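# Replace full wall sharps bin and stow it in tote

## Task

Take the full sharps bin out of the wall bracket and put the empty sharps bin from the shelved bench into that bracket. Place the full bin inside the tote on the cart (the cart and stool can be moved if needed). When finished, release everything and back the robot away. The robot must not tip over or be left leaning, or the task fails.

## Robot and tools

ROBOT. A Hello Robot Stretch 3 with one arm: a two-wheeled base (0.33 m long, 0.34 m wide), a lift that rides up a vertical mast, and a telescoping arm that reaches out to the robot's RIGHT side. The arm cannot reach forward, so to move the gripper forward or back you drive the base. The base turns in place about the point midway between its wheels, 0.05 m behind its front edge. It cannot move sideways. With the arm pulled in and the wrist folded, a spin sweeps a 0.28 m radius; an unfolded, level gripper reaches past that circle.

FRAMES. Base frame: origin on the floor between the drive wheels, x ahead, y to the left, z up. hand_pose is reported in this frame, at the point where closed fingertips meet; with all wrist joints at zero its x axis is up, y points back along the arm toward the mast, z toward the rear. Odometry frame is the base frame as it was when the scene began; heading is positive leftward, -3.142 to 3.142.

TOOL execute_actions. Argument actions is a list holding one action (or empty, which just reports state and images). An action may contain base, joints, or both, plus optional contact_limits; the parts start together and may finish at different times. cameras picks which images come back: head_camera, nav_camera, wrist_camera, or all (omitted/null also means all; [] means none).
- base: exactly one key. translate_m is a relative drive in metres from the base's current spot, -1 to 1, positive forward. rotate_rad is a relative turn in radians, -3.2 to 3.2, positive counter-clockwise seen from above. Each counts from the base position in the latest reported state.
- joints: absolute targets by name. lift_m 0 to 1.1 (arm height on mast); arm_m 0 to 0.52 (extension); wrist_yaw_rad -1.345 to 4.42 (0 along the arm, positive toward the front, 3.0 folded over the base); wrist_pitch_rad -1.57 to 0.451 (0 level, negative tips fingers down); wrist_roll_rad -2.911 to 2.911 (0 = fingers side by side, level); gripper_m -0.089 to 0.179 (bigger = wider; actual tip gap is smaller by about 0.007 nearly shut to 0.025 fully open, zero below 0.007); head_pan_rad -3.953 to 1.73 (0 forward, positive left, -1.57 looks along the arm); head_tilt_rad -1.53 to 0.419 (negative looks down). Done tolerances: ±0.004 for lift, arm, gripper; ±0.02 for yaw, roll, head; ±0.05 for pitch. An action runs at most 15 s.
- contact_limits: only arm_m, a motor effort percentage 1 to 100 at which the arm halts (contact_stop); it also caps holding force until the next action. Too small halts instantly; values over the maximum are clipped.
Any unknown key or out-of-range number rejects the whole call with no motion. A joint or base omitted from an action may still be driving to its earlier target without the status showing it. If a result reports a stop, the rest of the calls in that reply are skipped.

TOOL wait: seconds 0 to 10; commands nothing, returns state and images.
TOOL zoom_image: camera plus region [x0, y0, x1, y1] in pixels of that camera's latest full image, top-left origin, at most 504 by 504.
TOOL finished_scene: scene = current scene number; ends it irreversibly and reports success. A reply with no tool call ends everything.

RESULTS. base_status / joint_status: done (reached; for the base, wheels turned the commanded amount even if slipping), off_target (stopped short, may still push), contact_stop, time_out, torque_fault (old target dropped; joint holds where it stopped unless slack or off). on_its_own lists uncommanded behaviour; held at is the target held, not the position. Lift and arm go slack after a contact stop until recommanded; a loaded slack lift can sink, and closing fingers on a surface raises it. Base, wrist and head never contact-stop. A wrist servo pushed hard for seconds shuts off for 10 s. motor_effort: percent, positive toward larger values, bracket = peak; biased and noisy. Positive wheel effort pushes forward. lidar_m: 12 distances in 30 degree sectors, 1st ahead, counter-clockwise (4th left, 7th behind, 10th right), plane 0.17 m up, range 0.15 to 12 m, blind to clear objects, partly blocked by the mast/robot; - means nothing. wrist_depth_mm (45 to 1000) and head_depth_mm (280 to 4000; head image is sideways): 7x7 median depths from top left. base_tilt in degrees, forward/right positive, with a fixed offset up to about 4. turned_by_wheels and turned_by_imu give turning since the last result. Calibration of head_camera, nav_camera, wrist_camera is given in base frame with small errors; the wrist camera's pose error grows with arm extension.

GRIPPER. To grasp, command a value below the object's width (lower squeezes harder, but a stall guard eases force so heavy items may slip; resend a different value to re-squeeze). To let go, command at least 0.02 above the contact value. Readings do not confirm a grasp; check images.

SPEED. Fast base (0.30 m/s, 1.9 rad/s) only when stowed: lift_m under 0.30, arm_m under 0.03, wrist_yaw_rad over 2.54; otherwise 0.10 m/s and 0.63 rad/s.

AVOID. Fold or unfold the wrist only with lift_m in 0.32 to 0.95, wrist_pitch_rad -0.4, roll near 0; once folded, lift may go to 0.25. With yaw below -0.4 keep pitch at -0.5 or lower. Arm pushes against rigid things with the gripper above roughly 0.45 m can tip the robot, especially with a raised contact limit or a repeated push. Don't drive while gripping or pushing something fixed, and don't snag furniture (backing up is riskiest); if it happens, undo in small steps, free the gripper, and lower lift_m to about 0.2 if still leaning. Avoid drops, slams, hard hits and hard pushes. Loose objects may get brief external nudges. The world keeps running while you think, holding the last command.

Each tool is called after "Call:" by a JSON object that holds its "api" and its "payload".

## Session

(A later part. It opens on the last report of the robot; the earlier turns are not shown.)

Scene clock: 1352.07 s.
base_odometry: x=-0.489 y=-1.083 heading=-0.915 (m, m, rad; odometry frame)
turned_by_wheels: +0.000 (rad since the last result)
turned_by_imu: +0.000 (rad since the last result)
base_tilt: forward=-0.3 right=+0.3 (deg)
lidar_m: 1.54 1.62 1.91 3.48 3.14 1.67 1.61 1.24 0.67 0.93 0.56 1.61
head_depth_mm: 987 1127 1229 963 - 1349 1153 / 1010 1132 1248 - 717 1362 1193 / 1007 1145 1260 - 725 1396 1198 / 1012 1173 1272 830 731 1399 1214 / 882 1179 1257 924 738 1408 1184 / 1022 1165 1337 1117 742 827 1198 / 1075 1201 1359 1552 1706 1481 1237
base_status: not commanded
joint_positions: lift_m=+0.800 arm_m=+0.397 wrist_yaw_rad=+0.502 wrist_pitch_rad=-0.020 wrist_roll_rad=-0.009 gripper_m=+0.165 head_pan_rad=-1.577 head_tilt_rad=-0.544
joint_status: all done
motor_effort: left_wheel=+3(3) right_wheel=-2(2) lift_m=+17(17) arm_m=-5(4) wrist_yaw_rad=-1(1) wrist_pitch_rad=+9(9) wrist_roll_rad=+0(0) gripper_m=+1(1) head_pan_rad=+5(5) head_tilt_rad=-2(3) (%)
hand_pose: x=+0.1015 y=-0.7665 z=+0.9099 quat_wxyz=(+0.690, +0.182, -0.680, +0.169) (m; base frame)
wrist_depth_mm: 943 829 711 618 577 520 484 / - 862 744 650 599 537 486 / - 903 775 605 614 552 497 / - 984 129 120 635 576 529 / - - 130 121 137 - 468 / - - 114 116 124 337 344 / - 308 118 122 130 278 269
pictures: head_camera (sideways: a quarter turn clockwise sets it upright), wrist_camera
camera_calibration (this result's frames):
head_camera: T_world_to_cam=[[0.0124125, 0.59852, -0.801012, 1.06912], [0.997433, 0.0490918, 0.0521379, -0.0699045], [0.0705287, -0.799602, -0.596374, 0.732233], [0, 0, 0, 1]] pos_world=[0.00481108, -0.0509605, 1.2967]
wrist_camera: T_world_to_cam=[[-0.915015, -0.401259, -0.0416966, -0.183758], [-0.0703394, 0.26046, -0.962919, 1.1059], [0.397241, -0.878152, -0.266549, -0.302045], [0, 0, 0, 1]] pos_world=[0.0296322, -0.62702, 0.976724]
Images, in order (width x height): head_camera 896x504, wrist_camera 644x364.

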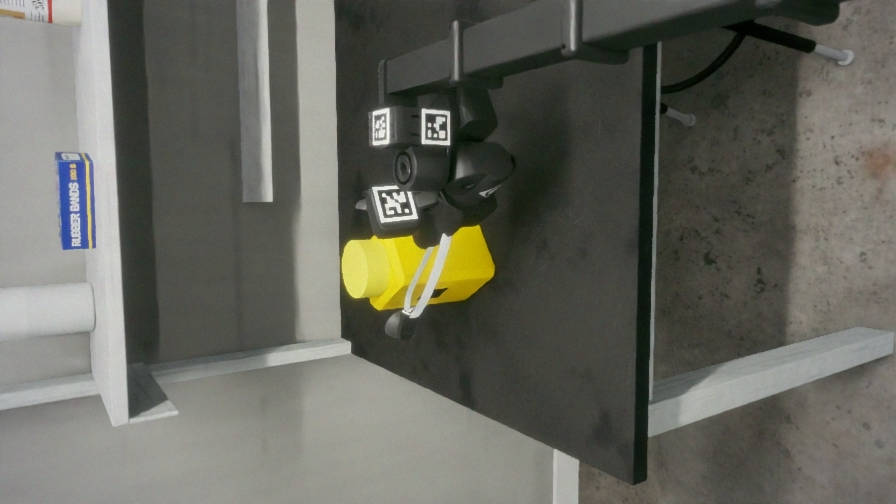

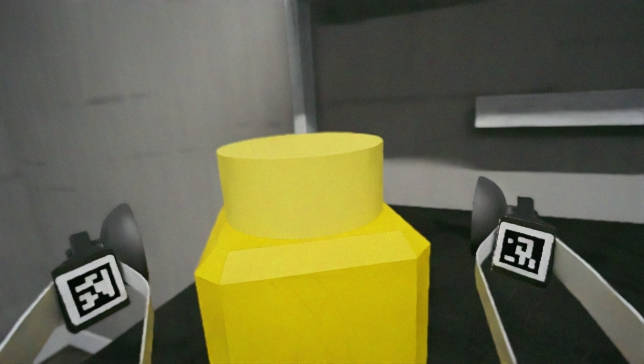

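Call:
{"api": "execute_actions", "payload": {"actions": [{"joints": {"lift_m": 0.765, "wrist_pitch_rad": 0.02}}], "cameras": ["head_camera", "wrist_camera"]}}

Scene clock: 1362.00 s.
base_odometry: x=-0.489 y=-1.083 heading=-0.915 (m, m, rad; odometry frame)
turned_by_wheels: +0.000 (rad since the last result)
turned_by_imu: +0.000 (rad since the last result)
base_tilt: forward=-0.3 right=+0.4 (deg)
lidar_m: 1.54 1.62 1.91 3.50 3.14 1.67 1.61 1.24 0.67 0.93 0.56 1.61
head_depth_mm: 991 1125 1232 960 - 1349 1138 / 1009 1133 1258 - 716 1367 1195 / 1006 1146 1252 - 722 1390 1196 / 1014 1169 1268 815 730 1400 1207 / 883 1181 1258 925 737 1416 1189 / 1023 1161 1341 1119 743 829 1190 / 1074 1194 1353 1569 1707 1462 1224
base_status: not commanded
joint_positions: lift_m=+0.765 arm_m=+0.397 wrist_yaw_rad=+0.502 wrist_pitch_rad=-0.001 wrist_roll_rad=-0.009 gripper_m=+0.165 head_pan_rad=-1.577 head_tilt_rad=-0.544
joint_status: all done
motor_effort: left_wheel=+3(2) right_wheel=-2(2) lift_m=+17(17) arm_m=-4(4) wrist_yaw_rad=+0(0) wrist_pitch_rad=+10(11) wrist_roll_rad=+0(0) gripper_m=+1(1) head_pan_rad=+4(5) head_tilt_rad=-3(3) (%)
hand_pose: x=+0.1018 y=-0.7669 z=+0.8798 quat_wxyz=(+0.688, +0.175, -0.682, +0.176) (m; base frame)
wrist_depth_mm: 931 817 718 615 576 520 488 / - 862 709 113 596 528 448 / - 892 121 115 613 570 510 / - 969 107 109 114 575 530 / - - 108 112 118 - 399 / - 343 112 116 124 292 300 / 272 265 118 121 129 243 234
pictures: head_camera (sideways: a quarter turn clockwise sets it upright), wrist_camera
camera_calibration (this result's frames):
head_camera: T_world_to_cam=[[0.0124122, 0.59852, -0.801011, 1.06912], [0.997432, 0.0490923, 0.0521379, -0.0699045], [0.0705291, -0.799602, -0.596374, 0.732234], [0, 0, 0, 1]] pos_world=[0.00481111, -0.0509605, 1.2967]
wrist_camera: T_world_to_cam=[[-0.914623, -0.401977, -0.0433521, -0.1841], [-0.0615836, 0.244485, -0.967695, 1.06806], [0.39959, -0.882407, -0.248367, -0.330066], [0, 0, 0, 1]] pos_world=[0.0292835, -0.62638, 0.943594]
Images, in order (width x height): head_camera 896x504, wrist_camera 644x364.

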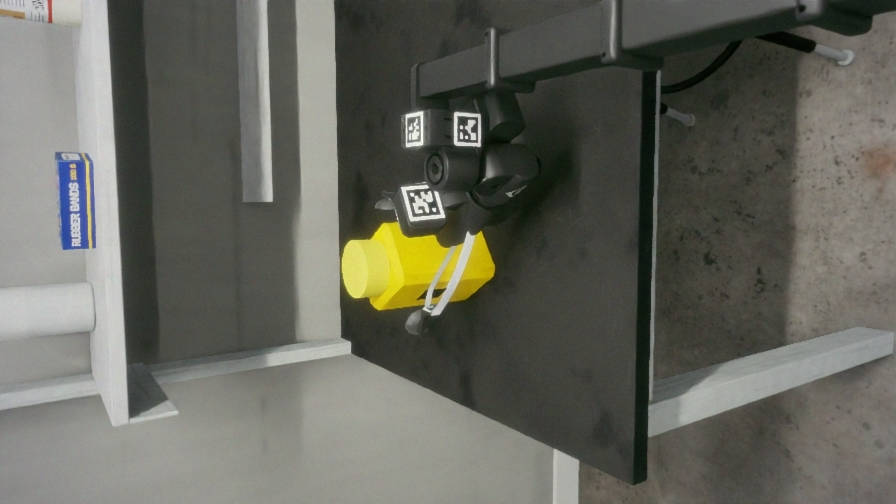

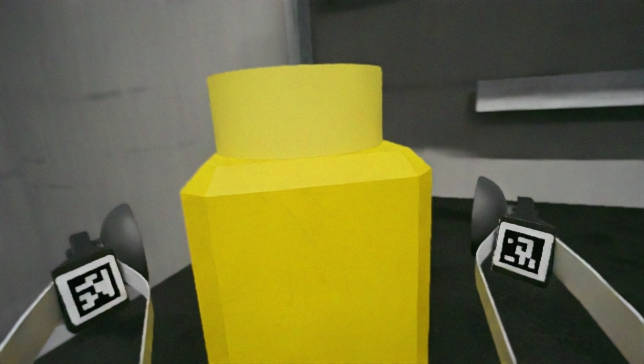

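Call:
{"api": "execute_actions", "payload": {"actions": [{"joints": {"gripper_m": 0.065}}], "cameras": ["head_camera", "wrist_camera"]}}

Scene clock: 1369.20 s.
base_odometry: x=-0.489 y=-1.083 heading=-0.915 (m, m, rad; odometry frame)
turned_by_wheels: +0.000 (rad since the last result)
turned_by_imu: +0.000 (rad since the last result)
base_tilt: forward=-0.3 right=+0.3 (deg)
lidar_m: 1.54 1.63 1.90 3.48 3.14 1.67 1.61 1.24 0.67 0.93 0.56 1.61
head_depth_mm: 987 1125 1232 961 - 1346 1135 / 1007 1127 1250 - 716 1374 1193 / 1002 1145 1261 - 723 1388 1205 / 1008 1170 1268 832 730 1400 1206 / 882 1183 1259 926 736 1404 1182 / 1026 1171 1341 1123 743 828 1195 / 1076 1198 1360 1556 1699 1469 1227
base_status: not commanded
joint_positions: lift_m=+0.765 arm_m=+0.397 wrist_yaw_rad=+0.502 wrist_pitch_rad=-0.001 wrist_roll_rad=-0.009 gripper_m=+0.066 head_pan_rad=-1.577 head_tilt_rad=-0.544
joint_status: all done
motor_effort: left_wheel=+3(3) right_wheel=-2(3) lift_m=+18(18) arm_m=-4(4) wrist_yaw_rad=-1(1) wrist_pitch_rad=+10(10) wrist_roll_rad=+0(0) gripper_m=-18(95) head_pan_rad=+5(4) head_tilt_rad=-2(2) (%)
hand_pose: x=+0.1018 y=-0.7669 z=+0.8798 quat_wxyz=(+0.688, +0.175, -0.682, +0.176) (m; base frame)
wrist_depth_mm: 956 838 730 619 584 523 486 / - 861 737 121 593 524 448 / - 915 134 123 599 563 512 / - 976 116 116 120 564 529 / - - 118 120 123 417 394 / - - 123 125 129 305 298 / - 268 129 131 136 242 241
pictures: head_camera (sideways: a quarter turn clockwise sets it upright), wrist_camera
camera_calibration (this result's frames):
head_camera: T_world_to_cam=[[0.0124123, 0.59852, -0.801011, 1.06912], [0.997433, 0.0490921, 0.0521379, -0.0699045], [0.070529, -0.799602, -0.596374, 0.732234], [0, 0, 0, 1]] pos_world=[0.0048111, -0.0509605, 1.2967]
wrist_camera: T_world_to_cam=[[-0.91462, -0.401981, -0.0433657, -0.184083], [-0.0615105, 0.244353, -0.967733, 1.06802], [0.399607, -0.882441, -0.248216, -0.330204], [0, 0, 0, 1]] pos_world=[0.0292804, -0.626357, 0.943609]
Images, in order (width x height): head_camera 896x504, wrist_camera 644x364.

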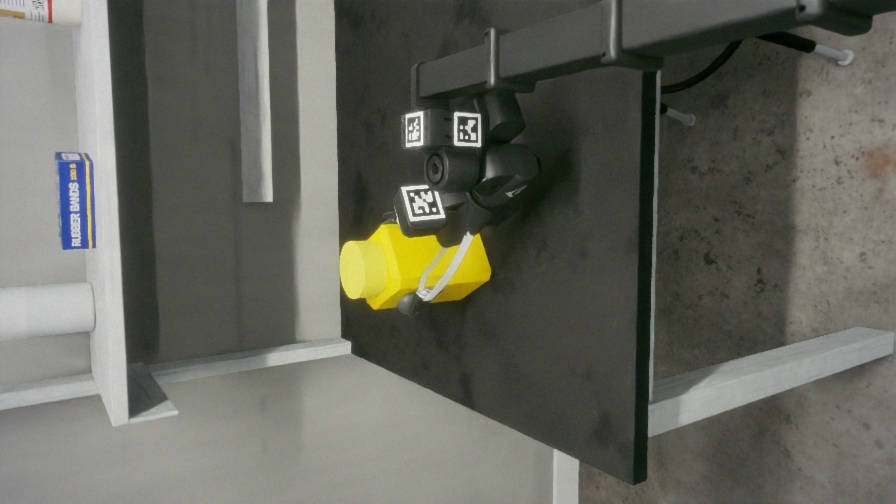

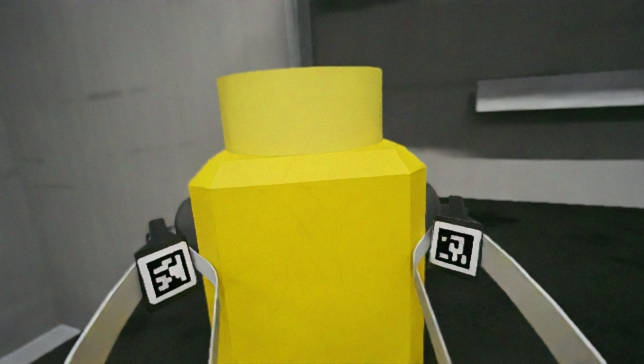

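Call:
{"api": "execute_actions", "payload": {"actions": [{"joints": {"lift_m": 0.83, "gripper_m": 0.06}}], "cameras": ["head_camera", "wrist_camera"]}}

Scene clock: 1387.00 s.
base_odometry: x=-0.489 y=-1.083 heading=-0.915 (m, m, rad; odometry frame)
turned_by_wheels: +0.000 (rad since the last result)
turned_by_imu: +0.000 (rad since the last result)
base_tilt: forward=-0.2 right=+0.3 (deg)
lidar_m: 1.54 1.62 1.90 3.48 3.13 1.67 1.61 1.24 0.67 0.93 0.56 1.61
head_depth_mm: 983 1125 1239 1003 680 1339 1162 / 1011 1130 1253 861 717 1366 1196 / 1002 1144 1263 - 726 1398 1201 / 1009 1170 784 844 730 1396 1211 / 884 1176 1249 944 737 1404 1184 / 1026 1170 1334 1124 743 832 1193 / 1078 1197 1357 1551 1706 1470 1229
base_status: not commanded
joint_positions: lift_m=+0.830 arm_m=+0.397 wrist_yaw_rad=+0.502 wrist_pitch_rad=-0.011 wrist_roll_rad=-0.009 gripper_m=+0.061 head_pan_rad=-1.577 head_tilt_rad=-0.544
joint_status: all done
motor_effort: left_wheel=+3(3) right_wheel=-2(2) lift_m=+33(36) arm_m=-4(3) wrist_yaw_rad=-1(1) wrist_pitch_rad=+15(15) wrist_roll_rad=+0(0) gripper_m=-21(51) head_pan_rad=+4(5) head_tilt_rad=-2(3) (%)
hand_pose: x=+0.1016 y=-0.7667 z=+0.9414 quat_wxyz=(+0.689, +0.179, -0.681, +0.172) (m; base frame)
wrist_depth_mm: 937 825 727 625 581 519 477 / - 867 720 123 593 544 501 / - 884 136 124 616 505 466 / - 963 116 117 121 582 533 / - - 118 120 123 570 527 / - - 122 124 129 406 396 / - - 128 129 135 323 323
pictures: head_camera (sideways: a quarter turn clockwise sets it upright), wrist_camera
camera_calibration (this result's frames):
head_camera: T_world_to_cam=[[0.0124124, 0.59852, -0.801012, 1.06912], [0.997433, 0.049092, 0.0521379, -0.0699045], [0.0705289, -0.799602, -0.596374, 0.732233], [0, 0, 0, 1]] pos_world=[0.00481109, -0.0509605, 1.2967]
wrist_camera: T_world_to_cam=[[-0.914837, -0.401587, -0.042451, -0.181974], [-0.0663665, 0.253209, -0.965132, 1.13235], [0.398333, -0.880121, -0.258297, -0.30327], [0, 0, 0, 1]] pos_world=[0.0294762, -0.626714, 1.00681]
Images, in order (width x height): head_camera 896x504, wrist_camera 644x364.

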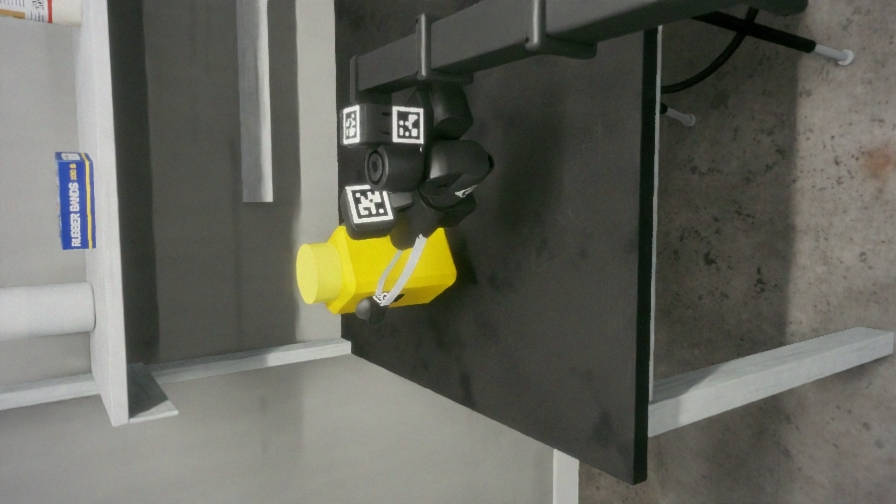

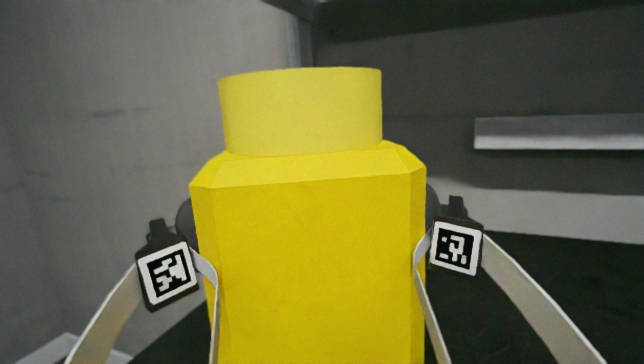

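Call:
{"api": "execute_actions", "payload": {"actions": [{"base": {"rotate_rad": 1.65}, "joints": {"arm_m": 0.0, "wrist_yaw_rad": 0.0, "lift_m": 0.9, "head_pan_rad": 0.0, "head_tilt_rad": -0.5}}]}}

Scene clock: 1455.07 s.
base_odometry: x=-0.489 y=-1.083 heading=+0.735 (m, m, rad; odometry frame)
turned_by_wheels: +1.650 (rad since the last result)
turned_by_imu: +1.641 (rad since the last result)
base_tilt: forward=-0.3 right=+0.3 (deg)
lidar_m: 3.48 2.11 1.64 1.61 1.52 0.67 1.15 0.56 1.57 1.54 1.67 1.90
head_depth_mm: 2823 3114 3304 2383 1814 1453 1213 / 2896 3181 3384 2408 1811 1461 1214 / 2929 3263 3402 2417 1827 1468 1229 / 2996 3293 3495 2473 1839 1480 1235 / 3002 3374 3614 2494 1857 1488 1239 / 3066 3452 3738 2506 1880 1498 1245 / 3153 3441 3704 2553 1887 1502 1254
base_status: done
joint_positions: lift_m=+0.900 arm_m=+0.000 wrist_yaw_rad=+0.002 wrist_pitch_rad=-0.012 wrist_roll_rad=-0.009 gripper_m=+0.061 head_pan_rad=-0.007 head_tilt_rad=-0.507
joint_status: all done
motor_effort: left_wheel=-3(10) right_wheel=+2(8) lift_m=+33(32) arm_m=-5(3) wrist_yaw_rad=-1(0) wrist_pitch_rad=+15(15) wrist_roll_rad=+0(0) gripper_m=-20(21) head_pan_rad=+5(48) head_tilt_rad=+3(10) (%)
hand_pose: x=-0.0209 y=-0.4012 z=+1.0112 quat_wxyz=(+0.710, +0.005, -0.704, -0.004) (m; base frame)
wrist_depth_mm: - - - - - - - / - - - 123 - - - / - - 137 123 - - - / - - 117 117 121 - - / - - 118 120 123 - - / - - 122 125 129 - - / - - 127 129 135 - -
pictures: head_camera (sideways: a quarter turn clockwise sets it upright), nav_camera (sideways: a quarter turn counterclockwise sets it upright), wrist_camera
camera_calibration (this result's frames):
head_camera: T_world_to_cam=[[-0.568762, 0.0127518, -0.822403, 1.10055], [-0.050049, 0.99749, 0.0500798, -0.0608378], [0.820978, 0.069644, -0.566697, 0.689047], [0, 0, 0, 1]] pos_world=[0.0572141, -0.00133682, 1.29862]
nav_camera: T_world_to_cam=[[0.519754, 0.0583464, 0.852321, -1.07495], [-0.0141855, -0.996938, 0.0768968, -0.0505217], [0.854198, -0.052058, -0.517335, 0.620854], [0, 0, 0, 1]] pos_world=[0.0276579, 0.0446726, 1.24127]
wrist_camera: T_world_to_cam=[[-0.995411, 0.0857909, -0.0423842, 0.0494019], [0.0630479, 0.254814, -0.964933, 1.10219], [-0.0719824, -0.963177, -0.259053, 0.0428686], [0, 0, 0, 1]] pos_world=[-0.0172297, -0.243801, 1.07674]
Images, in order (width x height): head_camera 896x504, nav_camera 672x504, wrist_camera 644x364.

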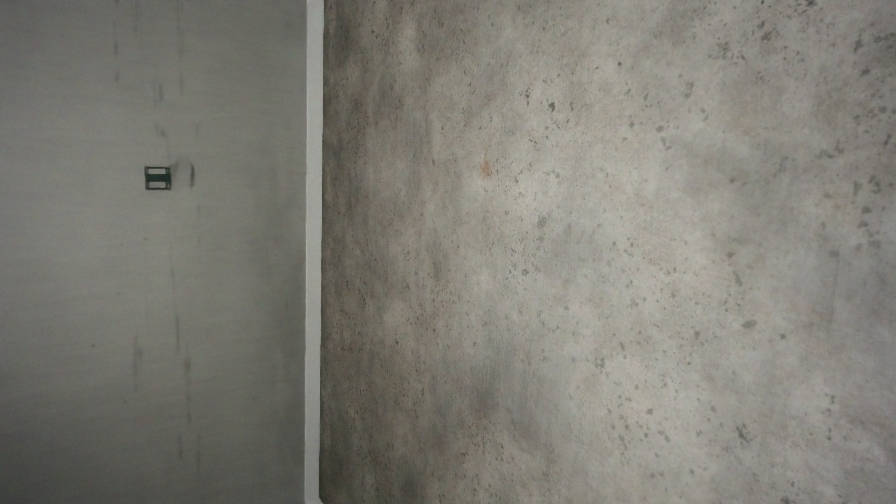

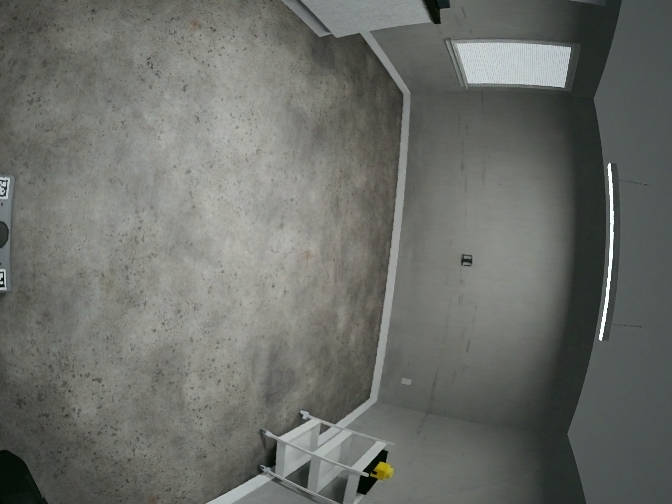

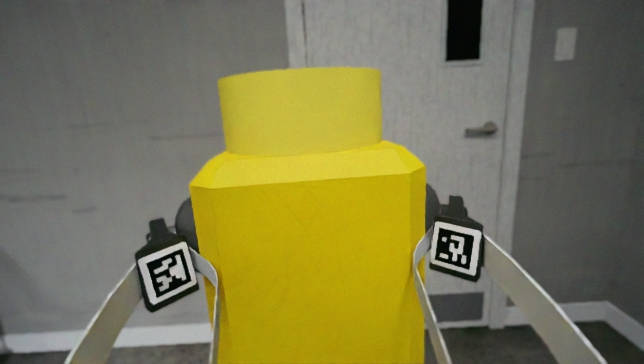

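Call:
{"api": "execute_actions", "payload": {"actions": [{"base": {"translate_m": 1.0}}], "cameras": []}}

Call:
{"api": "execute_actions", "payload": {"actions": [{"base": {"translate_m": 1.0}}], "cameras": []}}

Call:
{"api": "execute_actions", "payload": {"actions": [{"base": {"translate_m": 0.754}, "joints": {"lift_m": 0.97, "gripper_m": 0.058}}]}}

Scene clock: 1477.40 s.
base_odometry: x=+0.253 y=-0.413 heading=+0.734 (m, m, rad; odometry frame)
turned_by_wheels: +0.000 (rad since the last result)
turned_by_imu: -0.001 (rad since the last result)
base_tilt: forward=-0.4 right=+0.3 (deg)
lidar_m: 2.49 2.65 1.56 1.53 1.63 1.84 1.54 2.15 1.68 1.58 1.33 2.54
head_depth_mm: 2011 2225 2455 2385 1803 1446 1209 / 2046 2256 2518 2413 1816 1451 1219 / 2090 2278 2540 2421 1825 1461 1232 / 2099 2355 2593 2475 1841 1476 1231 / 2152 2365 2653 2465 1863 1485 1236 / 2158 2416 2705 2502 1877 1502 1245 / 2204 2449 2752 2526 1897 1506 1259
base_status: done
joint_positions: lift_m=+0.900 arm_m=+0.000 wrist_yaw_rad=+0.002 wrist_pitch_rad=-0.012 wrist_roll_rad=-0.009 gripper_m=+0.061 head_pan_rad=-0.007 head_tilt_rad=-0.507
joint_status: not commanded
motor_effort: left_wheel=-4(5) right_wheel=+2(5) lift_m=+33(33) arm_m=-4(5) wrist_yaw_rad=-1(1) wrist_pitch_rad=+15(15) wrist_roll_rad=+0(0) gripper_m=-20(20) head_pan_rad=+5(4) head_tilt_rad=+3(4) (%)
hand_pose: x=-0.0209 y=-0.4012 z=+1.0112 quat_wxyz=(+0.710, +0.005, -0.704, -0.004) (m; base frame)
wrist_depth_mm: - - - - - - - / - - - 123 - - - / - - 136 123 - - - / - - 116 117 121 - - / - - 117 120 122 - - / - - 123 125 129 - - / - - 128 129 134 - -
pictures: none
No camera images: the call's "cameras" was empty. Leave "cameras" out to get every camera's image.

Scene clock: 1488.63 s.
base_odometry: x=+0.996 y=+0.257 heading=+0.734 (m, m, rad; odometry frame)
turned_by_wheels: +0.000 (rad since the last result)
turned_by_imu: -0.002 (rad since the last result)
base_tilt: forward=-0.3 right=+0.4 (deg)
lidar_m: 1.49 1.58 2.08 1.51 1.54 2.24 2.54 2.28 1.34 1.31 1.84 1.52
head_depth_mm: 1189 1300 1455 1619 1746 1454 1208 / 1203 1316 1474 1661 1796 1454 1220 / 1217 1350 1505 1690 1818 1460 1226 / 1237 1369 1529 1733 1849 1477 1233 / 1258 1391 1561 1778 1859 1492 1237 / 1278 1421 1588 1813 1875 1498 1242 / 1301 1449 1622 1865 1900 1511 1251
base_status: done
joint_positions: lift_m=+0.900 arm_m=+0.000 wrist_yaw_rad=+0.002 wrist_pitch_rad=-0.012 wrist_roll_rad=-0.009 gripper_m=+0.061 head_pan_rad=-0.007 head_tilt_rad=-0.507
joint_status: not commanded
motor_effort: left_wheel=-4(5) right_wheel=+2(6) lift_m=+33(33) arm_m=-4(4) wrist_yaw_rad=-1(1) wrist_pitch_rad=+15(15) wrist_roll_rad=+0(0) gripper_m=-20(21) head_pan_rad=+6(5) head_tilt_rad=+3(3) (%)
hand_pose: x=-0.0209 y=-0.4012 z=+1.0112 quat_wxyz=(+0.710, +0.005, -0.704, -0.004) (m; base frame)
wrist_depth_mm: - - - - - - - / - - - 123 - - - / - - 136 124 - - - / - - 116 117 121 - - / - - 117 120 123 - - / - - 122 124 130 - - / - - 127 129 134 - -
pictures: none
No camera images: the call's "cameras" was empty. Leave "cameras" out to get every camera's image.

Scene clock: 1497.13 s.
base_odometry: x=+1.555 y=+0.763 heading=+0.734 (m, m, rad; odometry frame)
turned_by_wheels: +0.000 (rad since the last result)
turned_by_imu: -0.001 (rad since the last result)
base_tilt: forward=-0.3 right=+0.3 (deg)
lidar_m: 0.74 0.78 1.13 1.99 1.85 2.14 3.39 1.81 1.58 1.79 0.98 0.75
head_depth_mm: 562 616 686 773 884 1033 1163 / 569 628 699 781 902 1063 1191 / 578 638 710 792 926 1090 1206 / 587 649 725 821 946 1121 1230 / 596 660 739 835 973 1155 1236 / 604 671 754 858 997 1191 1248 / 615 685 767 877 1026 1220 1256
base_status: done
joint_positions: lift_m=+0.970 arm_m=+0.000 wrist_yaw_rad=+0.002 wrist_pitch_rad=-0.012 wrist_roll_rad=-0.009 gripper_m=+0.062 head_pan_rad=-0.007 head_tilt_rad=-0.507
joint_status: gripper_m off_target (ended at +0.062, target +0.058); the others done
motor_effort: left_wheel=-3(4) right_wheel=+2(5) lift_m=+33(36) arm_m=-5(4) wrist_yaw_rad=-1(1) wrist_pitch_rad=+15(15) wrist_roll_rad=+0(0) gripper_m=-20(36) head_pan_rad=+5(5) head_tilt_rad=+4(3) (%)
hand_pose: x=-0.0209 y=-0.4012 z=+1.0811 quat_wxyz=(+0.710, +0.005, -0.704, -0.004) (m; base frame)
wrist_depth_mm: 916 - - - - - - / 907 - - 124 - - - / 897 - 136 124 - - - / 885 - 116 117 121 - - / 865 - 117 120 123 - - / 870 - 122 124 129 - - / 841 - 127 130 135 - -
pictures: head_camera (sideways: a quarter turn clockwise sets it upright), nav_camera (sideways: a quarter turn counterclockwise sets it upright), wrist_camera
camera_calibration (this result's frames):
head_camera: T_world_to_cam=[[-0.568705, 0.0127513, -0.822443, 1.1006], [-0.0500526, 0.99749, 0.0500758, -0.0608326], [0.821017, 0.0696438, -0.566639, 0.688972], [0, 0, 0, 1]] pos_world=[0.0572144, -0.00133682, 1.29863]
nav_camera: T_world_to_cam=[[0.519694, 0.0583469, 0.852358, -1.07499], [-0.0141908, -0.996938, 0.0768963, -0.0505211], [0.854234, -0.0520582, -0.517275, 0.620776], [0, 0, 0, 1]] pos_world=[0.0276622, 0.0446726, 1.24127]
wrist_camera: T_world_to_cam=[[-0.995411, 0.0858069, -0.0423512, 0.0523341], [0.0630471, 0.255176, -0.964837, 1.16968], [-0.0719827, -0.96308, -0.259415, 0.0614197], [0, 0, 0, 1]] pos_world=[-0.0172297, -0.243812, 1.1467]
Images, in order (width x height): head_camera 896x504, nav_camera 672x504, wrist_camera 644x364.

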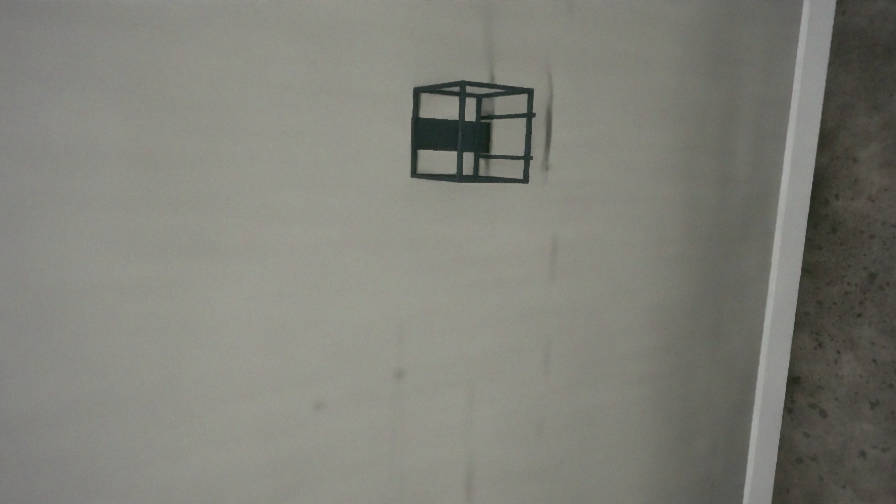

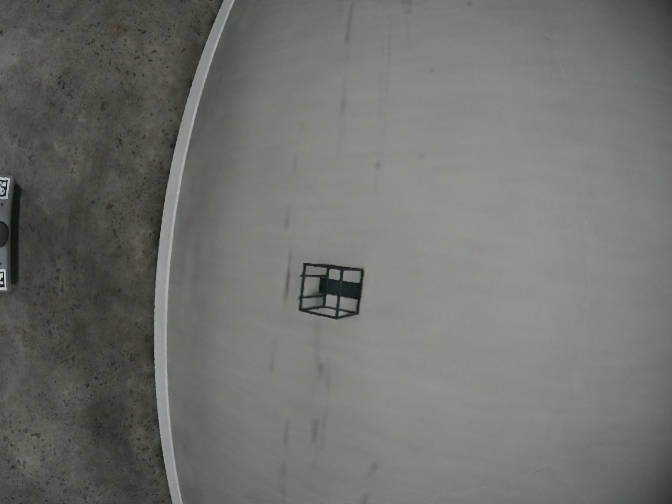

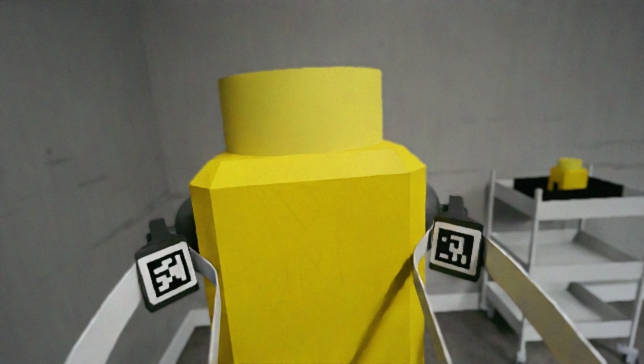

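Call:
{"api": "execute_actions", "payload": {"actions": [{"base": {"rotate_rad": 1.49}, "joints": {"head_pan_rad": -1.57, "head_tilt_rad": -0.55}}]}}

Scene clock: 1510.50 s.
base_odometry: x=+1.555 y=+0.763 heading=+2.224 (m, m, rad; odometry frame)
turned_by_wheels: +1.490 (rad since the last result)
turned_by_imu: +1.481 (rad since the last result)
base_tilt: forward=-0.3 right=+0.4 (deg)
lidar_m: 1.99 1.81 1.97 3.39 2.53 1.58 1.78 1.05 0.76 0.74 0.76 1.05
head_depth_mm: 572 634 713 806 900 - - / 578 641 363 354 - - - / 582 647 383 363 - 1172 1202 / 587 652 736 858 984 1180 1204 / 593 659 744 850 996 1204 1216 / 599 664 751 863 1017 1223 1220 / 605 673 760 873 1027 1246 1229
base_status: done
joint_positions: lift_m=+0.970 arm_m=+0.000 wrist_yaw_rad=+0.002 wrist_pitch_rad=-0.012 wrist_roll_rad=-0.009 gripper_m=+0.062 head_pan_rad=-1.563 head_tilt_rad=-0.543
joint_status: all done
motor_effort: left_wheel=-4(9) right_wheel=+2(6) lift_m=+33(33) arm_m=-4(4) wrist_yaw_rad=-1(1) wrist_pitch_rad=+15(15) wrist_roll_rad=+0(0) gripper_m=-19(20) head_pan_rad=-4(47) head_tilt_rad=-3(10) (%)
hand_pose: x=-0.0209 y=-0.4012 z=+1.0811 quat_wxyz=(+0.710, +0.005, -0.704, -0.004) (m; base frame)
wrist_depth_mm: 422 429 437 452 457 470 484 / 430 447 455 124 483 489 509 / 451 461 136 124 496 510 535 / 472 474 116 116 121 532 550 / 491 493 117 120 123 561 571 / 502 513 123 125 128 587 597 / 526 532 128 129 135 612 633
pictures: head_camera (sideways: a quarter turn clockwise sets it upright), nav_camera (sideways: a quarter turn counterclockwise sets it upright), wrist_camera
camera_calibration (this result's frames):
head_camera: T_world_to_cam=[[0.00407107, 0.598161, -0.801365, 1.06963], [0.996651, 0.063023, 0.0521053, -0.0698572], [0.0816718, -0.798894, -0.595902, 0.731551], [0, 0, 0, 1]] pos_world=[0.00552167, -0.0509765, 1.29674]
nav_camera: T_world_to_cam=[[0.0662998, -0.549213, 0.833049, -1.04705], [-0.997017, -0.00340575, 0.0771042, -0.0447928], [-0.0395094, -0.835676, -0.5478, 0.665943], [0, 0, 0, 1]] pos_world=[0.0510709, -0.0186923, 1.2405]
wrist_camera: T_world_to_cam=[[-0.995407, 0.085855, -0.0423537, 0.0523441], [0.0630619, 0.255172, -0.964837, 1.16968], [-0.0720286, -0.963076, -0.259415, 0.0614174], [0, 0, 0, 1]] pos_world=[-0.0172346, -0.243814, 1.1467]
Images, in order (width x height): head_camera 896x504, nav_camera 672x504, wrist_camera 644x364.

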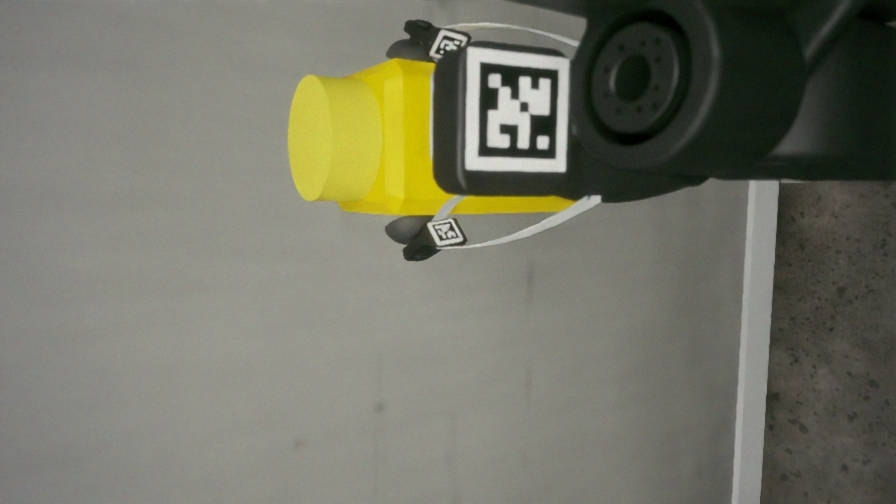

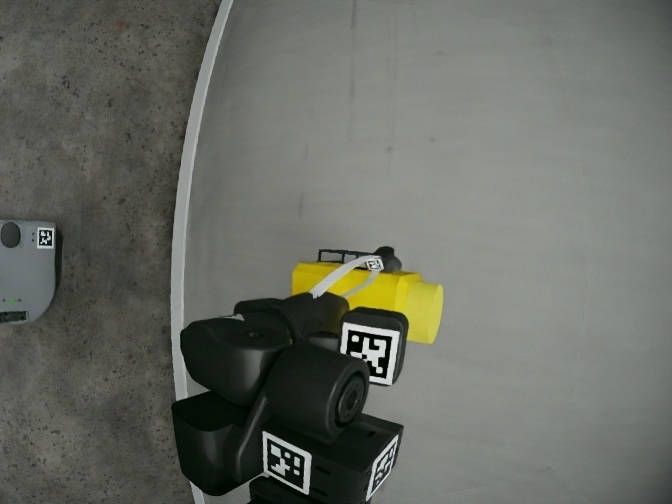

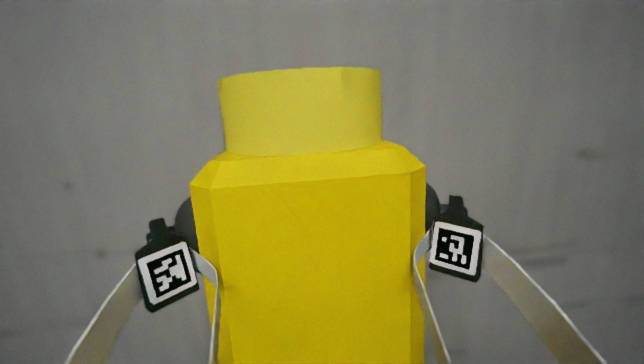

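Call:
{"api": "execute_actions", "payload": {"actions": [{"joints": {"arm_m": 0.28, "head_tilt_rad": -0.62}, "contact_limits": {"arm_m": 15}}]}}

Scene clock: 1583.63 s.
base_odometry: x=+1.555 y=+0.763 heading=+2.224 (m, m, rad; odometry frame)
turned_by_wheels: +0.000 (rad since the last result)
turned_by_imu: +0.001 (rad since the last result)
base_tilt: forward=-0.3 right=+0.4 (deg)
lidar_m: 1.98 1.81 1.98 3.35 2.53 1.58 1.78 1.05 0.76 0.74 0.76 1.04
head_depth_mm: 577 619 754 857 1017 1250 1152 / 582 - - 858 1030 1259 1155 / 586 589 728 872 1048 1269 1166 / 591 663 760 887 1063 1284 1175 / 597 670 767 898 1083 1304 1176 / 602 676 776 905 1096 1323 1189 / 607 684 786 917 1112 1345 1198
base_status: not commanded
joint_positions: lift_m=+0.970 arm_m=+0.280 wrist_yaw_rad=+0.002 wrist_pitch_rad=-0.012 wrist_roll_rad=-0.009 gripper_m=+0.062 head_pan_rad=-1.563 head_tilt_rad=-0.613
joint_status: all done
motor_effort: left_wheel=-4(4) right_wheel=+2(2) lift_m=+33(33) arm_m=+3(4) wrist_yaw_rad=-1(1) wrist_pitch_rad=+15(15) wrist_roll_rad=+0(0) gripper_m=-20(21) head_pan_rad=-3(3) head_tilt_rad=-3(10) (%)
contact_limits: arm_m 15 (drawing in: default 28, maximum 46; extending or still: default 37, maximum 62)
hand_pose: x=-0.0210 y=-0.6806 z=+1.0811 quat_wxyz=(+0.710, +0.005, -0.704, -0.004) (m; base frame)
wrist_depth_mm: 183 185 189 194 198 204 208 / 189 192 192 123 206 213 218 / 196 198 137 124 213 218 229 / 201 207 116 118 121 230 237 / 210 213 117 120 123 240 247 / 218 221 122 124 129 251 259 / 227 234 128 129 135 263 273
pictures: head_camera (sideways: a quarter turn clockwise sets it upright), nav_camera (sideways: a quarter turn counterclockwise sets it upright), wrist_camera
camera_calibration (this result's frames):
head_camera: T_world_to_cam=[[0.0037504, 0.652127, -0.7581, 1.01323], [0.996689, 0.0591362, 0.0558004, -0.0746633], [0.0812201, -0.755799, -0.649747, 0.801598], [0, 0, 0, 1]] pos_world=[0.00551018, -0.0504951, 1.29313]
nav_camera: T_world_to_cam=[[0.0666455, -0.605495, 0.793053, -0.994909], [-0.996977, -0.00859359, 0.0772214, -0.0449387], [-0.039942, -0.795802, -0.604238, 0.73937], [0, 0, 0, 1]] pos_world=[0.0510352, -0.0144068, 1.23924]
wrist_camera: T_world_to_cam=[[-0.995392, 0.0860344, -0.0423536, 0.0764153], [0.0631078, 0.255161, -0.964837, 1.24099], [-0.0722022, -0.963063, -0.259415, -0.207742], [0, 0, 0, 1]] pos_world=[-0.0172524, -0.523295, 1.1467]
Images, in order (width x height): head_camera 896x504, nav_camera 672x504, wrist_camera 644x364.

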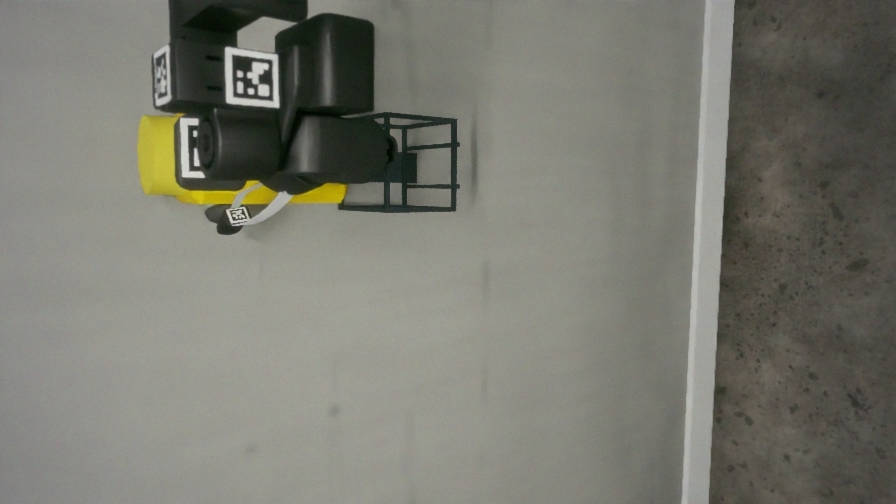

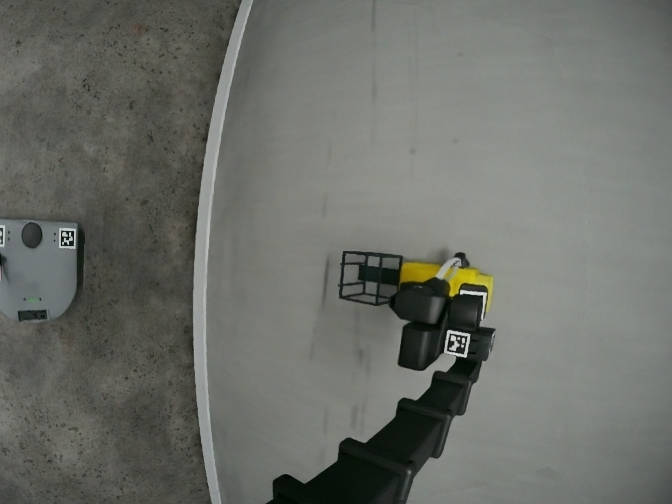

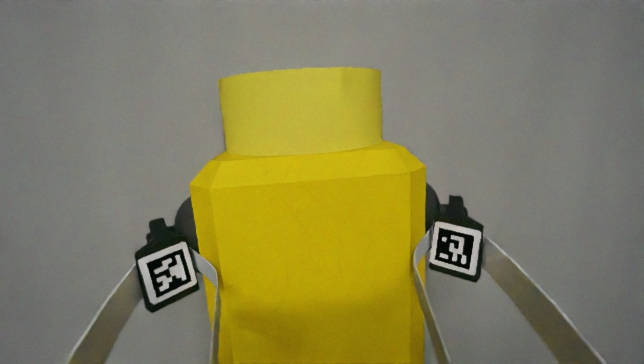

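Call:
{"api": "zoom_image", "payload": {"camera": "head_camera", "region": [120, 60, 500, 274]}}

Region (120, 60, 500, 274) of head_camera's 896x504 image, scaled by 1.326, with more detail than that image has; it fills the top 284 rows of this view, and the rest is white.

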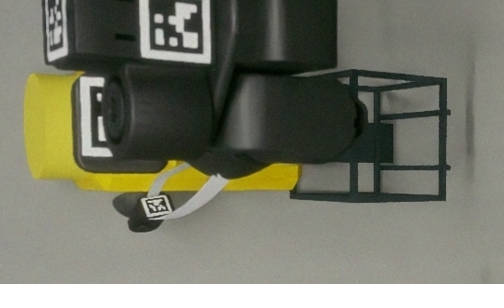

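Call:
{"api": "zoom_image", "payload": {"camera": "head_camera", "region": [300, 90, 480, 230]}}

Region (300, 90, 480, 230) of head_camera's 896x504 image, scaled by 2.800, with more detail than that image has.

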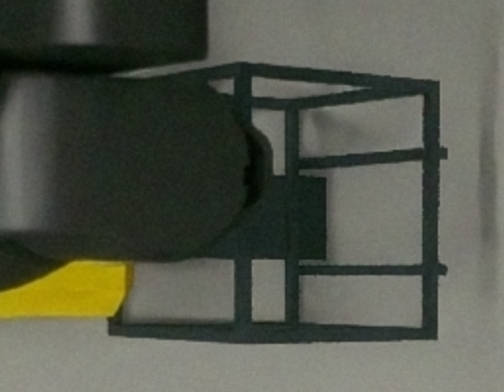

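Call:
{"api": "execute_actions", "payload": {"actions": [{"joints": {"lift_m": 0.94}}], "cameras": ["head_camera", "wrist_camera"]}}

Call:
{"api": "zoom_image", "payload": {"camera": "head_camera", "region": [300, 90, 480, 230]}}

Scene clock: 1688.13 s.
base_odometry: x=+1.555 y=+0.763 heading=+2.224 (m, m, rad; odometry frame)
turned_by_wheels: +0.000 (rad since the last result)
turned_by_imu: +0.000 (rad since the last result)
base_tilt: forward=-0.3 right=+0.3 (deg)
lidar_m: 1.99 1.80 1.97 3.39 2.53 1.58 1.78 1.05 0.77 0.74 0.76 1.05
head_depth_mm: 576 636 - 868 1015 1253 1155 / 580 624 - 884 1030 1258 1155 / 585 621 701 890 1047 1273 1162 / 590 665 760 883 1061 1284 1171 / 596 669 768 896 1079 1308 1178 / 602 676 775 902 1098 1321 1189 / 606 682 785 919 1112 1341 1191
base_status: not commanded
joint_positions: lift_m=+0.940 arm_m=+0.280 wrist_yaw_rad=+0.002 wrist_pitch_rad=-0.012 wrist_roll_rad=-0.009 gripper_m=+0.062 head_pan_rad=-1.563 head_tilt_rad=-0.613
joint_status: all done
motor_effort: left_wheel=-3(4) right_wheel=+2(2) lift_m=+18(32) arm_m=+3(2) wrist_yaw_rad=-1(1) wrist_pitch_rad=+15(15) wrist_roll_rad=+0(0) gripper_m=-20(20) head_pan_rad=-3(3) head_tilt_rad=-3(3) (%)
hand_pose: x=-0.0210 y=-0.6806 z=+1.0518 quat_wxyz=(+0.710, +0.005, -0.704, -0.004) (m; base frame)
wrist_depth_mm: 181 185 191 194 199 203 209 / 187 193 193 123 207 212 217 / 195 199 136 124 213 221 227 / 201 206 117 117 121 229 238 / 210 214 118 120 123 241 247 / 220 220 122 124 129 252 260 / 226 233 128 129 134 263 274
pictures: head_camera (sideways: a quarter turn clockwise sets it upright), wrist_camera
camera_calibration (this result's frames):
head_camera: T_world_to_cam=[[0.0037504, 0.652128, -0.7581, 1.01323], [0.996689, 0.0591361, 0.0558004, -0.0746633], [0.0812201, -0.755799, -0.649747, 0.801598], [0, 0, 0, 1]] pos_world=[0.00551018, -0.0504951, 1.29313]
wrist_camera: T_world_to_cam=[[-0.995392, 0.0860343, -0.0423532, 0.0751748], [0.0631077, 0.255165, -0.964836, 1.21274], [-0.0722019, -0.963062, -0.259418, -0.215333], [0, 0, 0, 1]] pos_world=[-0.0172524, -0.523296, 1.11742]
Images, in order (width x height): head_camera 896x504, wrist_camera 644x364.

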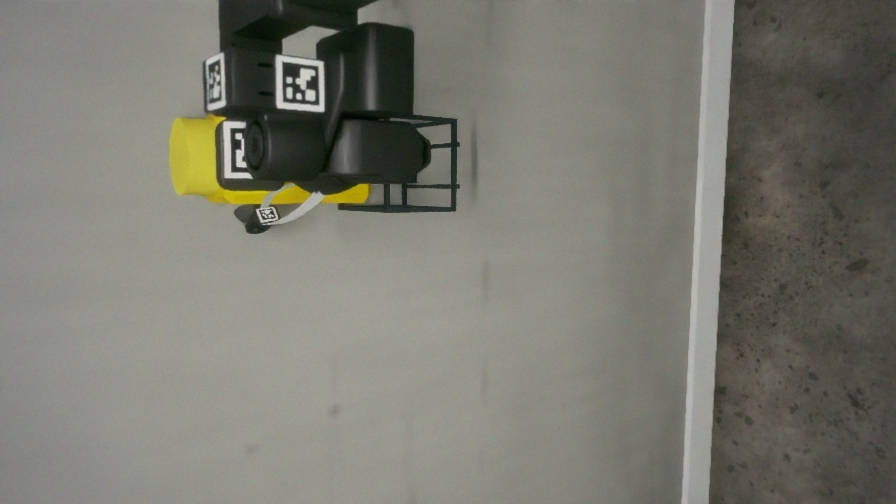

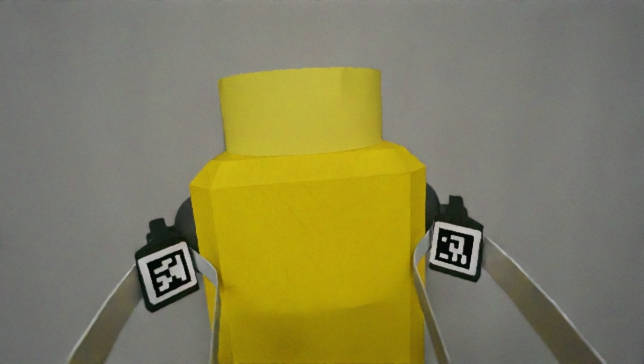

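Region (300, 90, 480, 230) of head_camera's 896x504 image, scaled by 2.800, with more detail than that image has.

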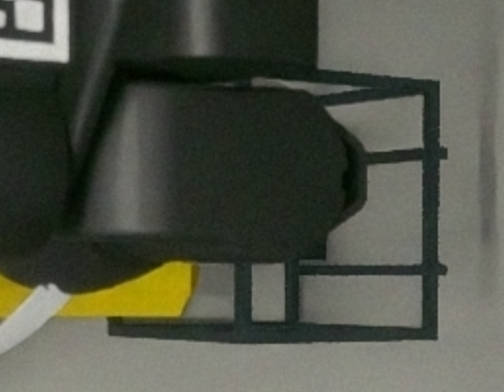

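Call:
{"api": "execute_actions", "payload": {"actions": [{"joints": {"lift_m": 0.922, "arm_m": 0.277}}], "cameras": ["head_camera", "wrist_camera"]}}

Call:
{"api": "zoom_image", "payload": {"camera": "head_camera", "region": [300, 90, 480, 230]}}

Scene clock: 1721.87 s.
base_odometry: x=+1.555 y=+0.763 heading=+2.224 (m, m, rad; odometry frame)
turned_by_wheels: +0.000 (rad since the last result)
turned_by_imu: +0.000 (rad since the last result)
base_tilt: forward=-0.3 right=+0.4 (deg)
lidar_m: 1.99 1.81 1.97 3.37 2.53 1.59 1.78 1.05 0.76 0.74 0.76 1.05
head_depth_mm: 577 646 - 875 1015 1252 1153 / 581 633 - 888 1024 1262 1157 / 585 630 669 896 1045 1266 1171 / 589 664 763 884 1061 1280 1175 / 596 670 766 894 1077 1310 1178 / 601 675 777 908 1098 1333 1187 / 607 684 784 918 1112 1341 1198
base_status: not commanded
joint_positions: lift_m=+0.922 arm_m=+0.277 wrist_yaw_rad=+0.002 wrist_pitch_rad=-0.012 wrist_roll_rad=-0.009 gripper_m=+0.062 head_pan_rad=-1.563 head_tilt_rad=-0.613
joint_status: all done
motor_effort: left_wheel=-4(4) right_wheel=+2(2) lift_m=+19(20) arm_m=-3(2) wrist_yaw_rad=-1(1) wrist_pitch_rad=+15(15) wrist_roll_rad=+0(0) gripper_m=-19(20) head_pan_rad=-3(4) head_tilt_rad=-3(3) (%)
hand_pose: x=-0.0210 y=-0.6782 z=+1.0338 quat_wxyz=(+0.710, +0.005, -0.704, -0.004) (m; base frame)
wrist_depth_mm: 184 189 192 197 202 206 213 / 190 195 197 123 209 216 221 / 196 202 136 124 216 222 229 / 203 208 116 117 121 234 239 / 211 214 117 120 123 242 253 / 221 222 122 124 130 254 263 / 231 235 128 129 134 267 276
pictures: head_camera (sideways: a quarter turn clockwise sets it upright), wrist_camera
camera_calibration (this result's frames):
head_camera: T_world_to_cam=[[0.00375048, 0.652128, -0.7581, 1.01323], [0.996689, 0.059136, 0.0558004, -0.0746633], [0.08122, -0.755799, -0.649747, 0.801598], [0, 0, 0, 1]] pos_world=[0.00551018, -0.0504951, 1.29313]
wrist_camera: T_world_to_cam=[[-0.995392, 0.0860356, -0.042351, 0.0741965], [0.0631076, 0.255189, -0.96483, 1.19473], [-0.0722022, -0.963056, -0.259442, -0.217586], [0, 0, 0, 1]] pos_world=[-0.0172524, -0.520813, 1.0994]
Images, in order (width x height): head_camera 896x504, wrist_camera 644x364.

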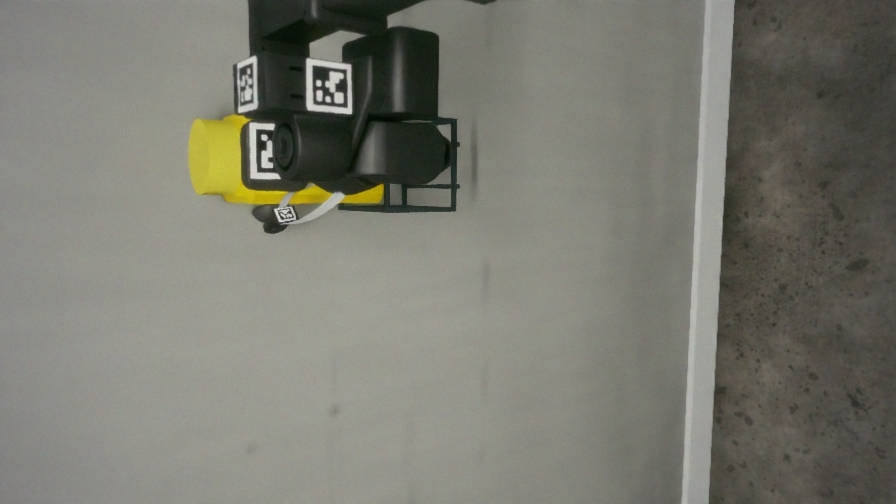

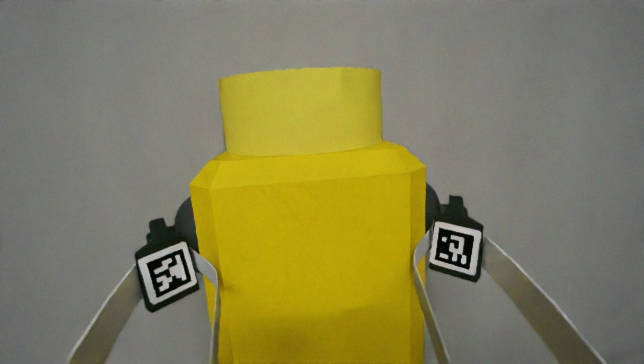

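Region (300, 90, 480, 230) of head_camera's 896x504 image, scaled by 2.800, with more detail than that image has.

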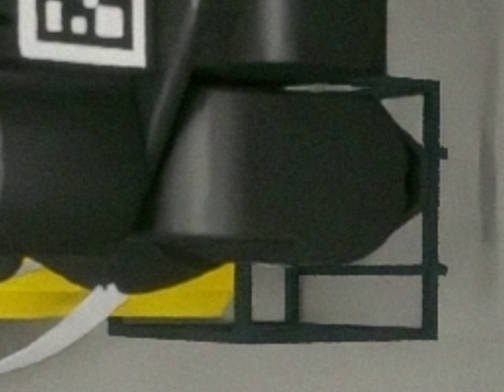

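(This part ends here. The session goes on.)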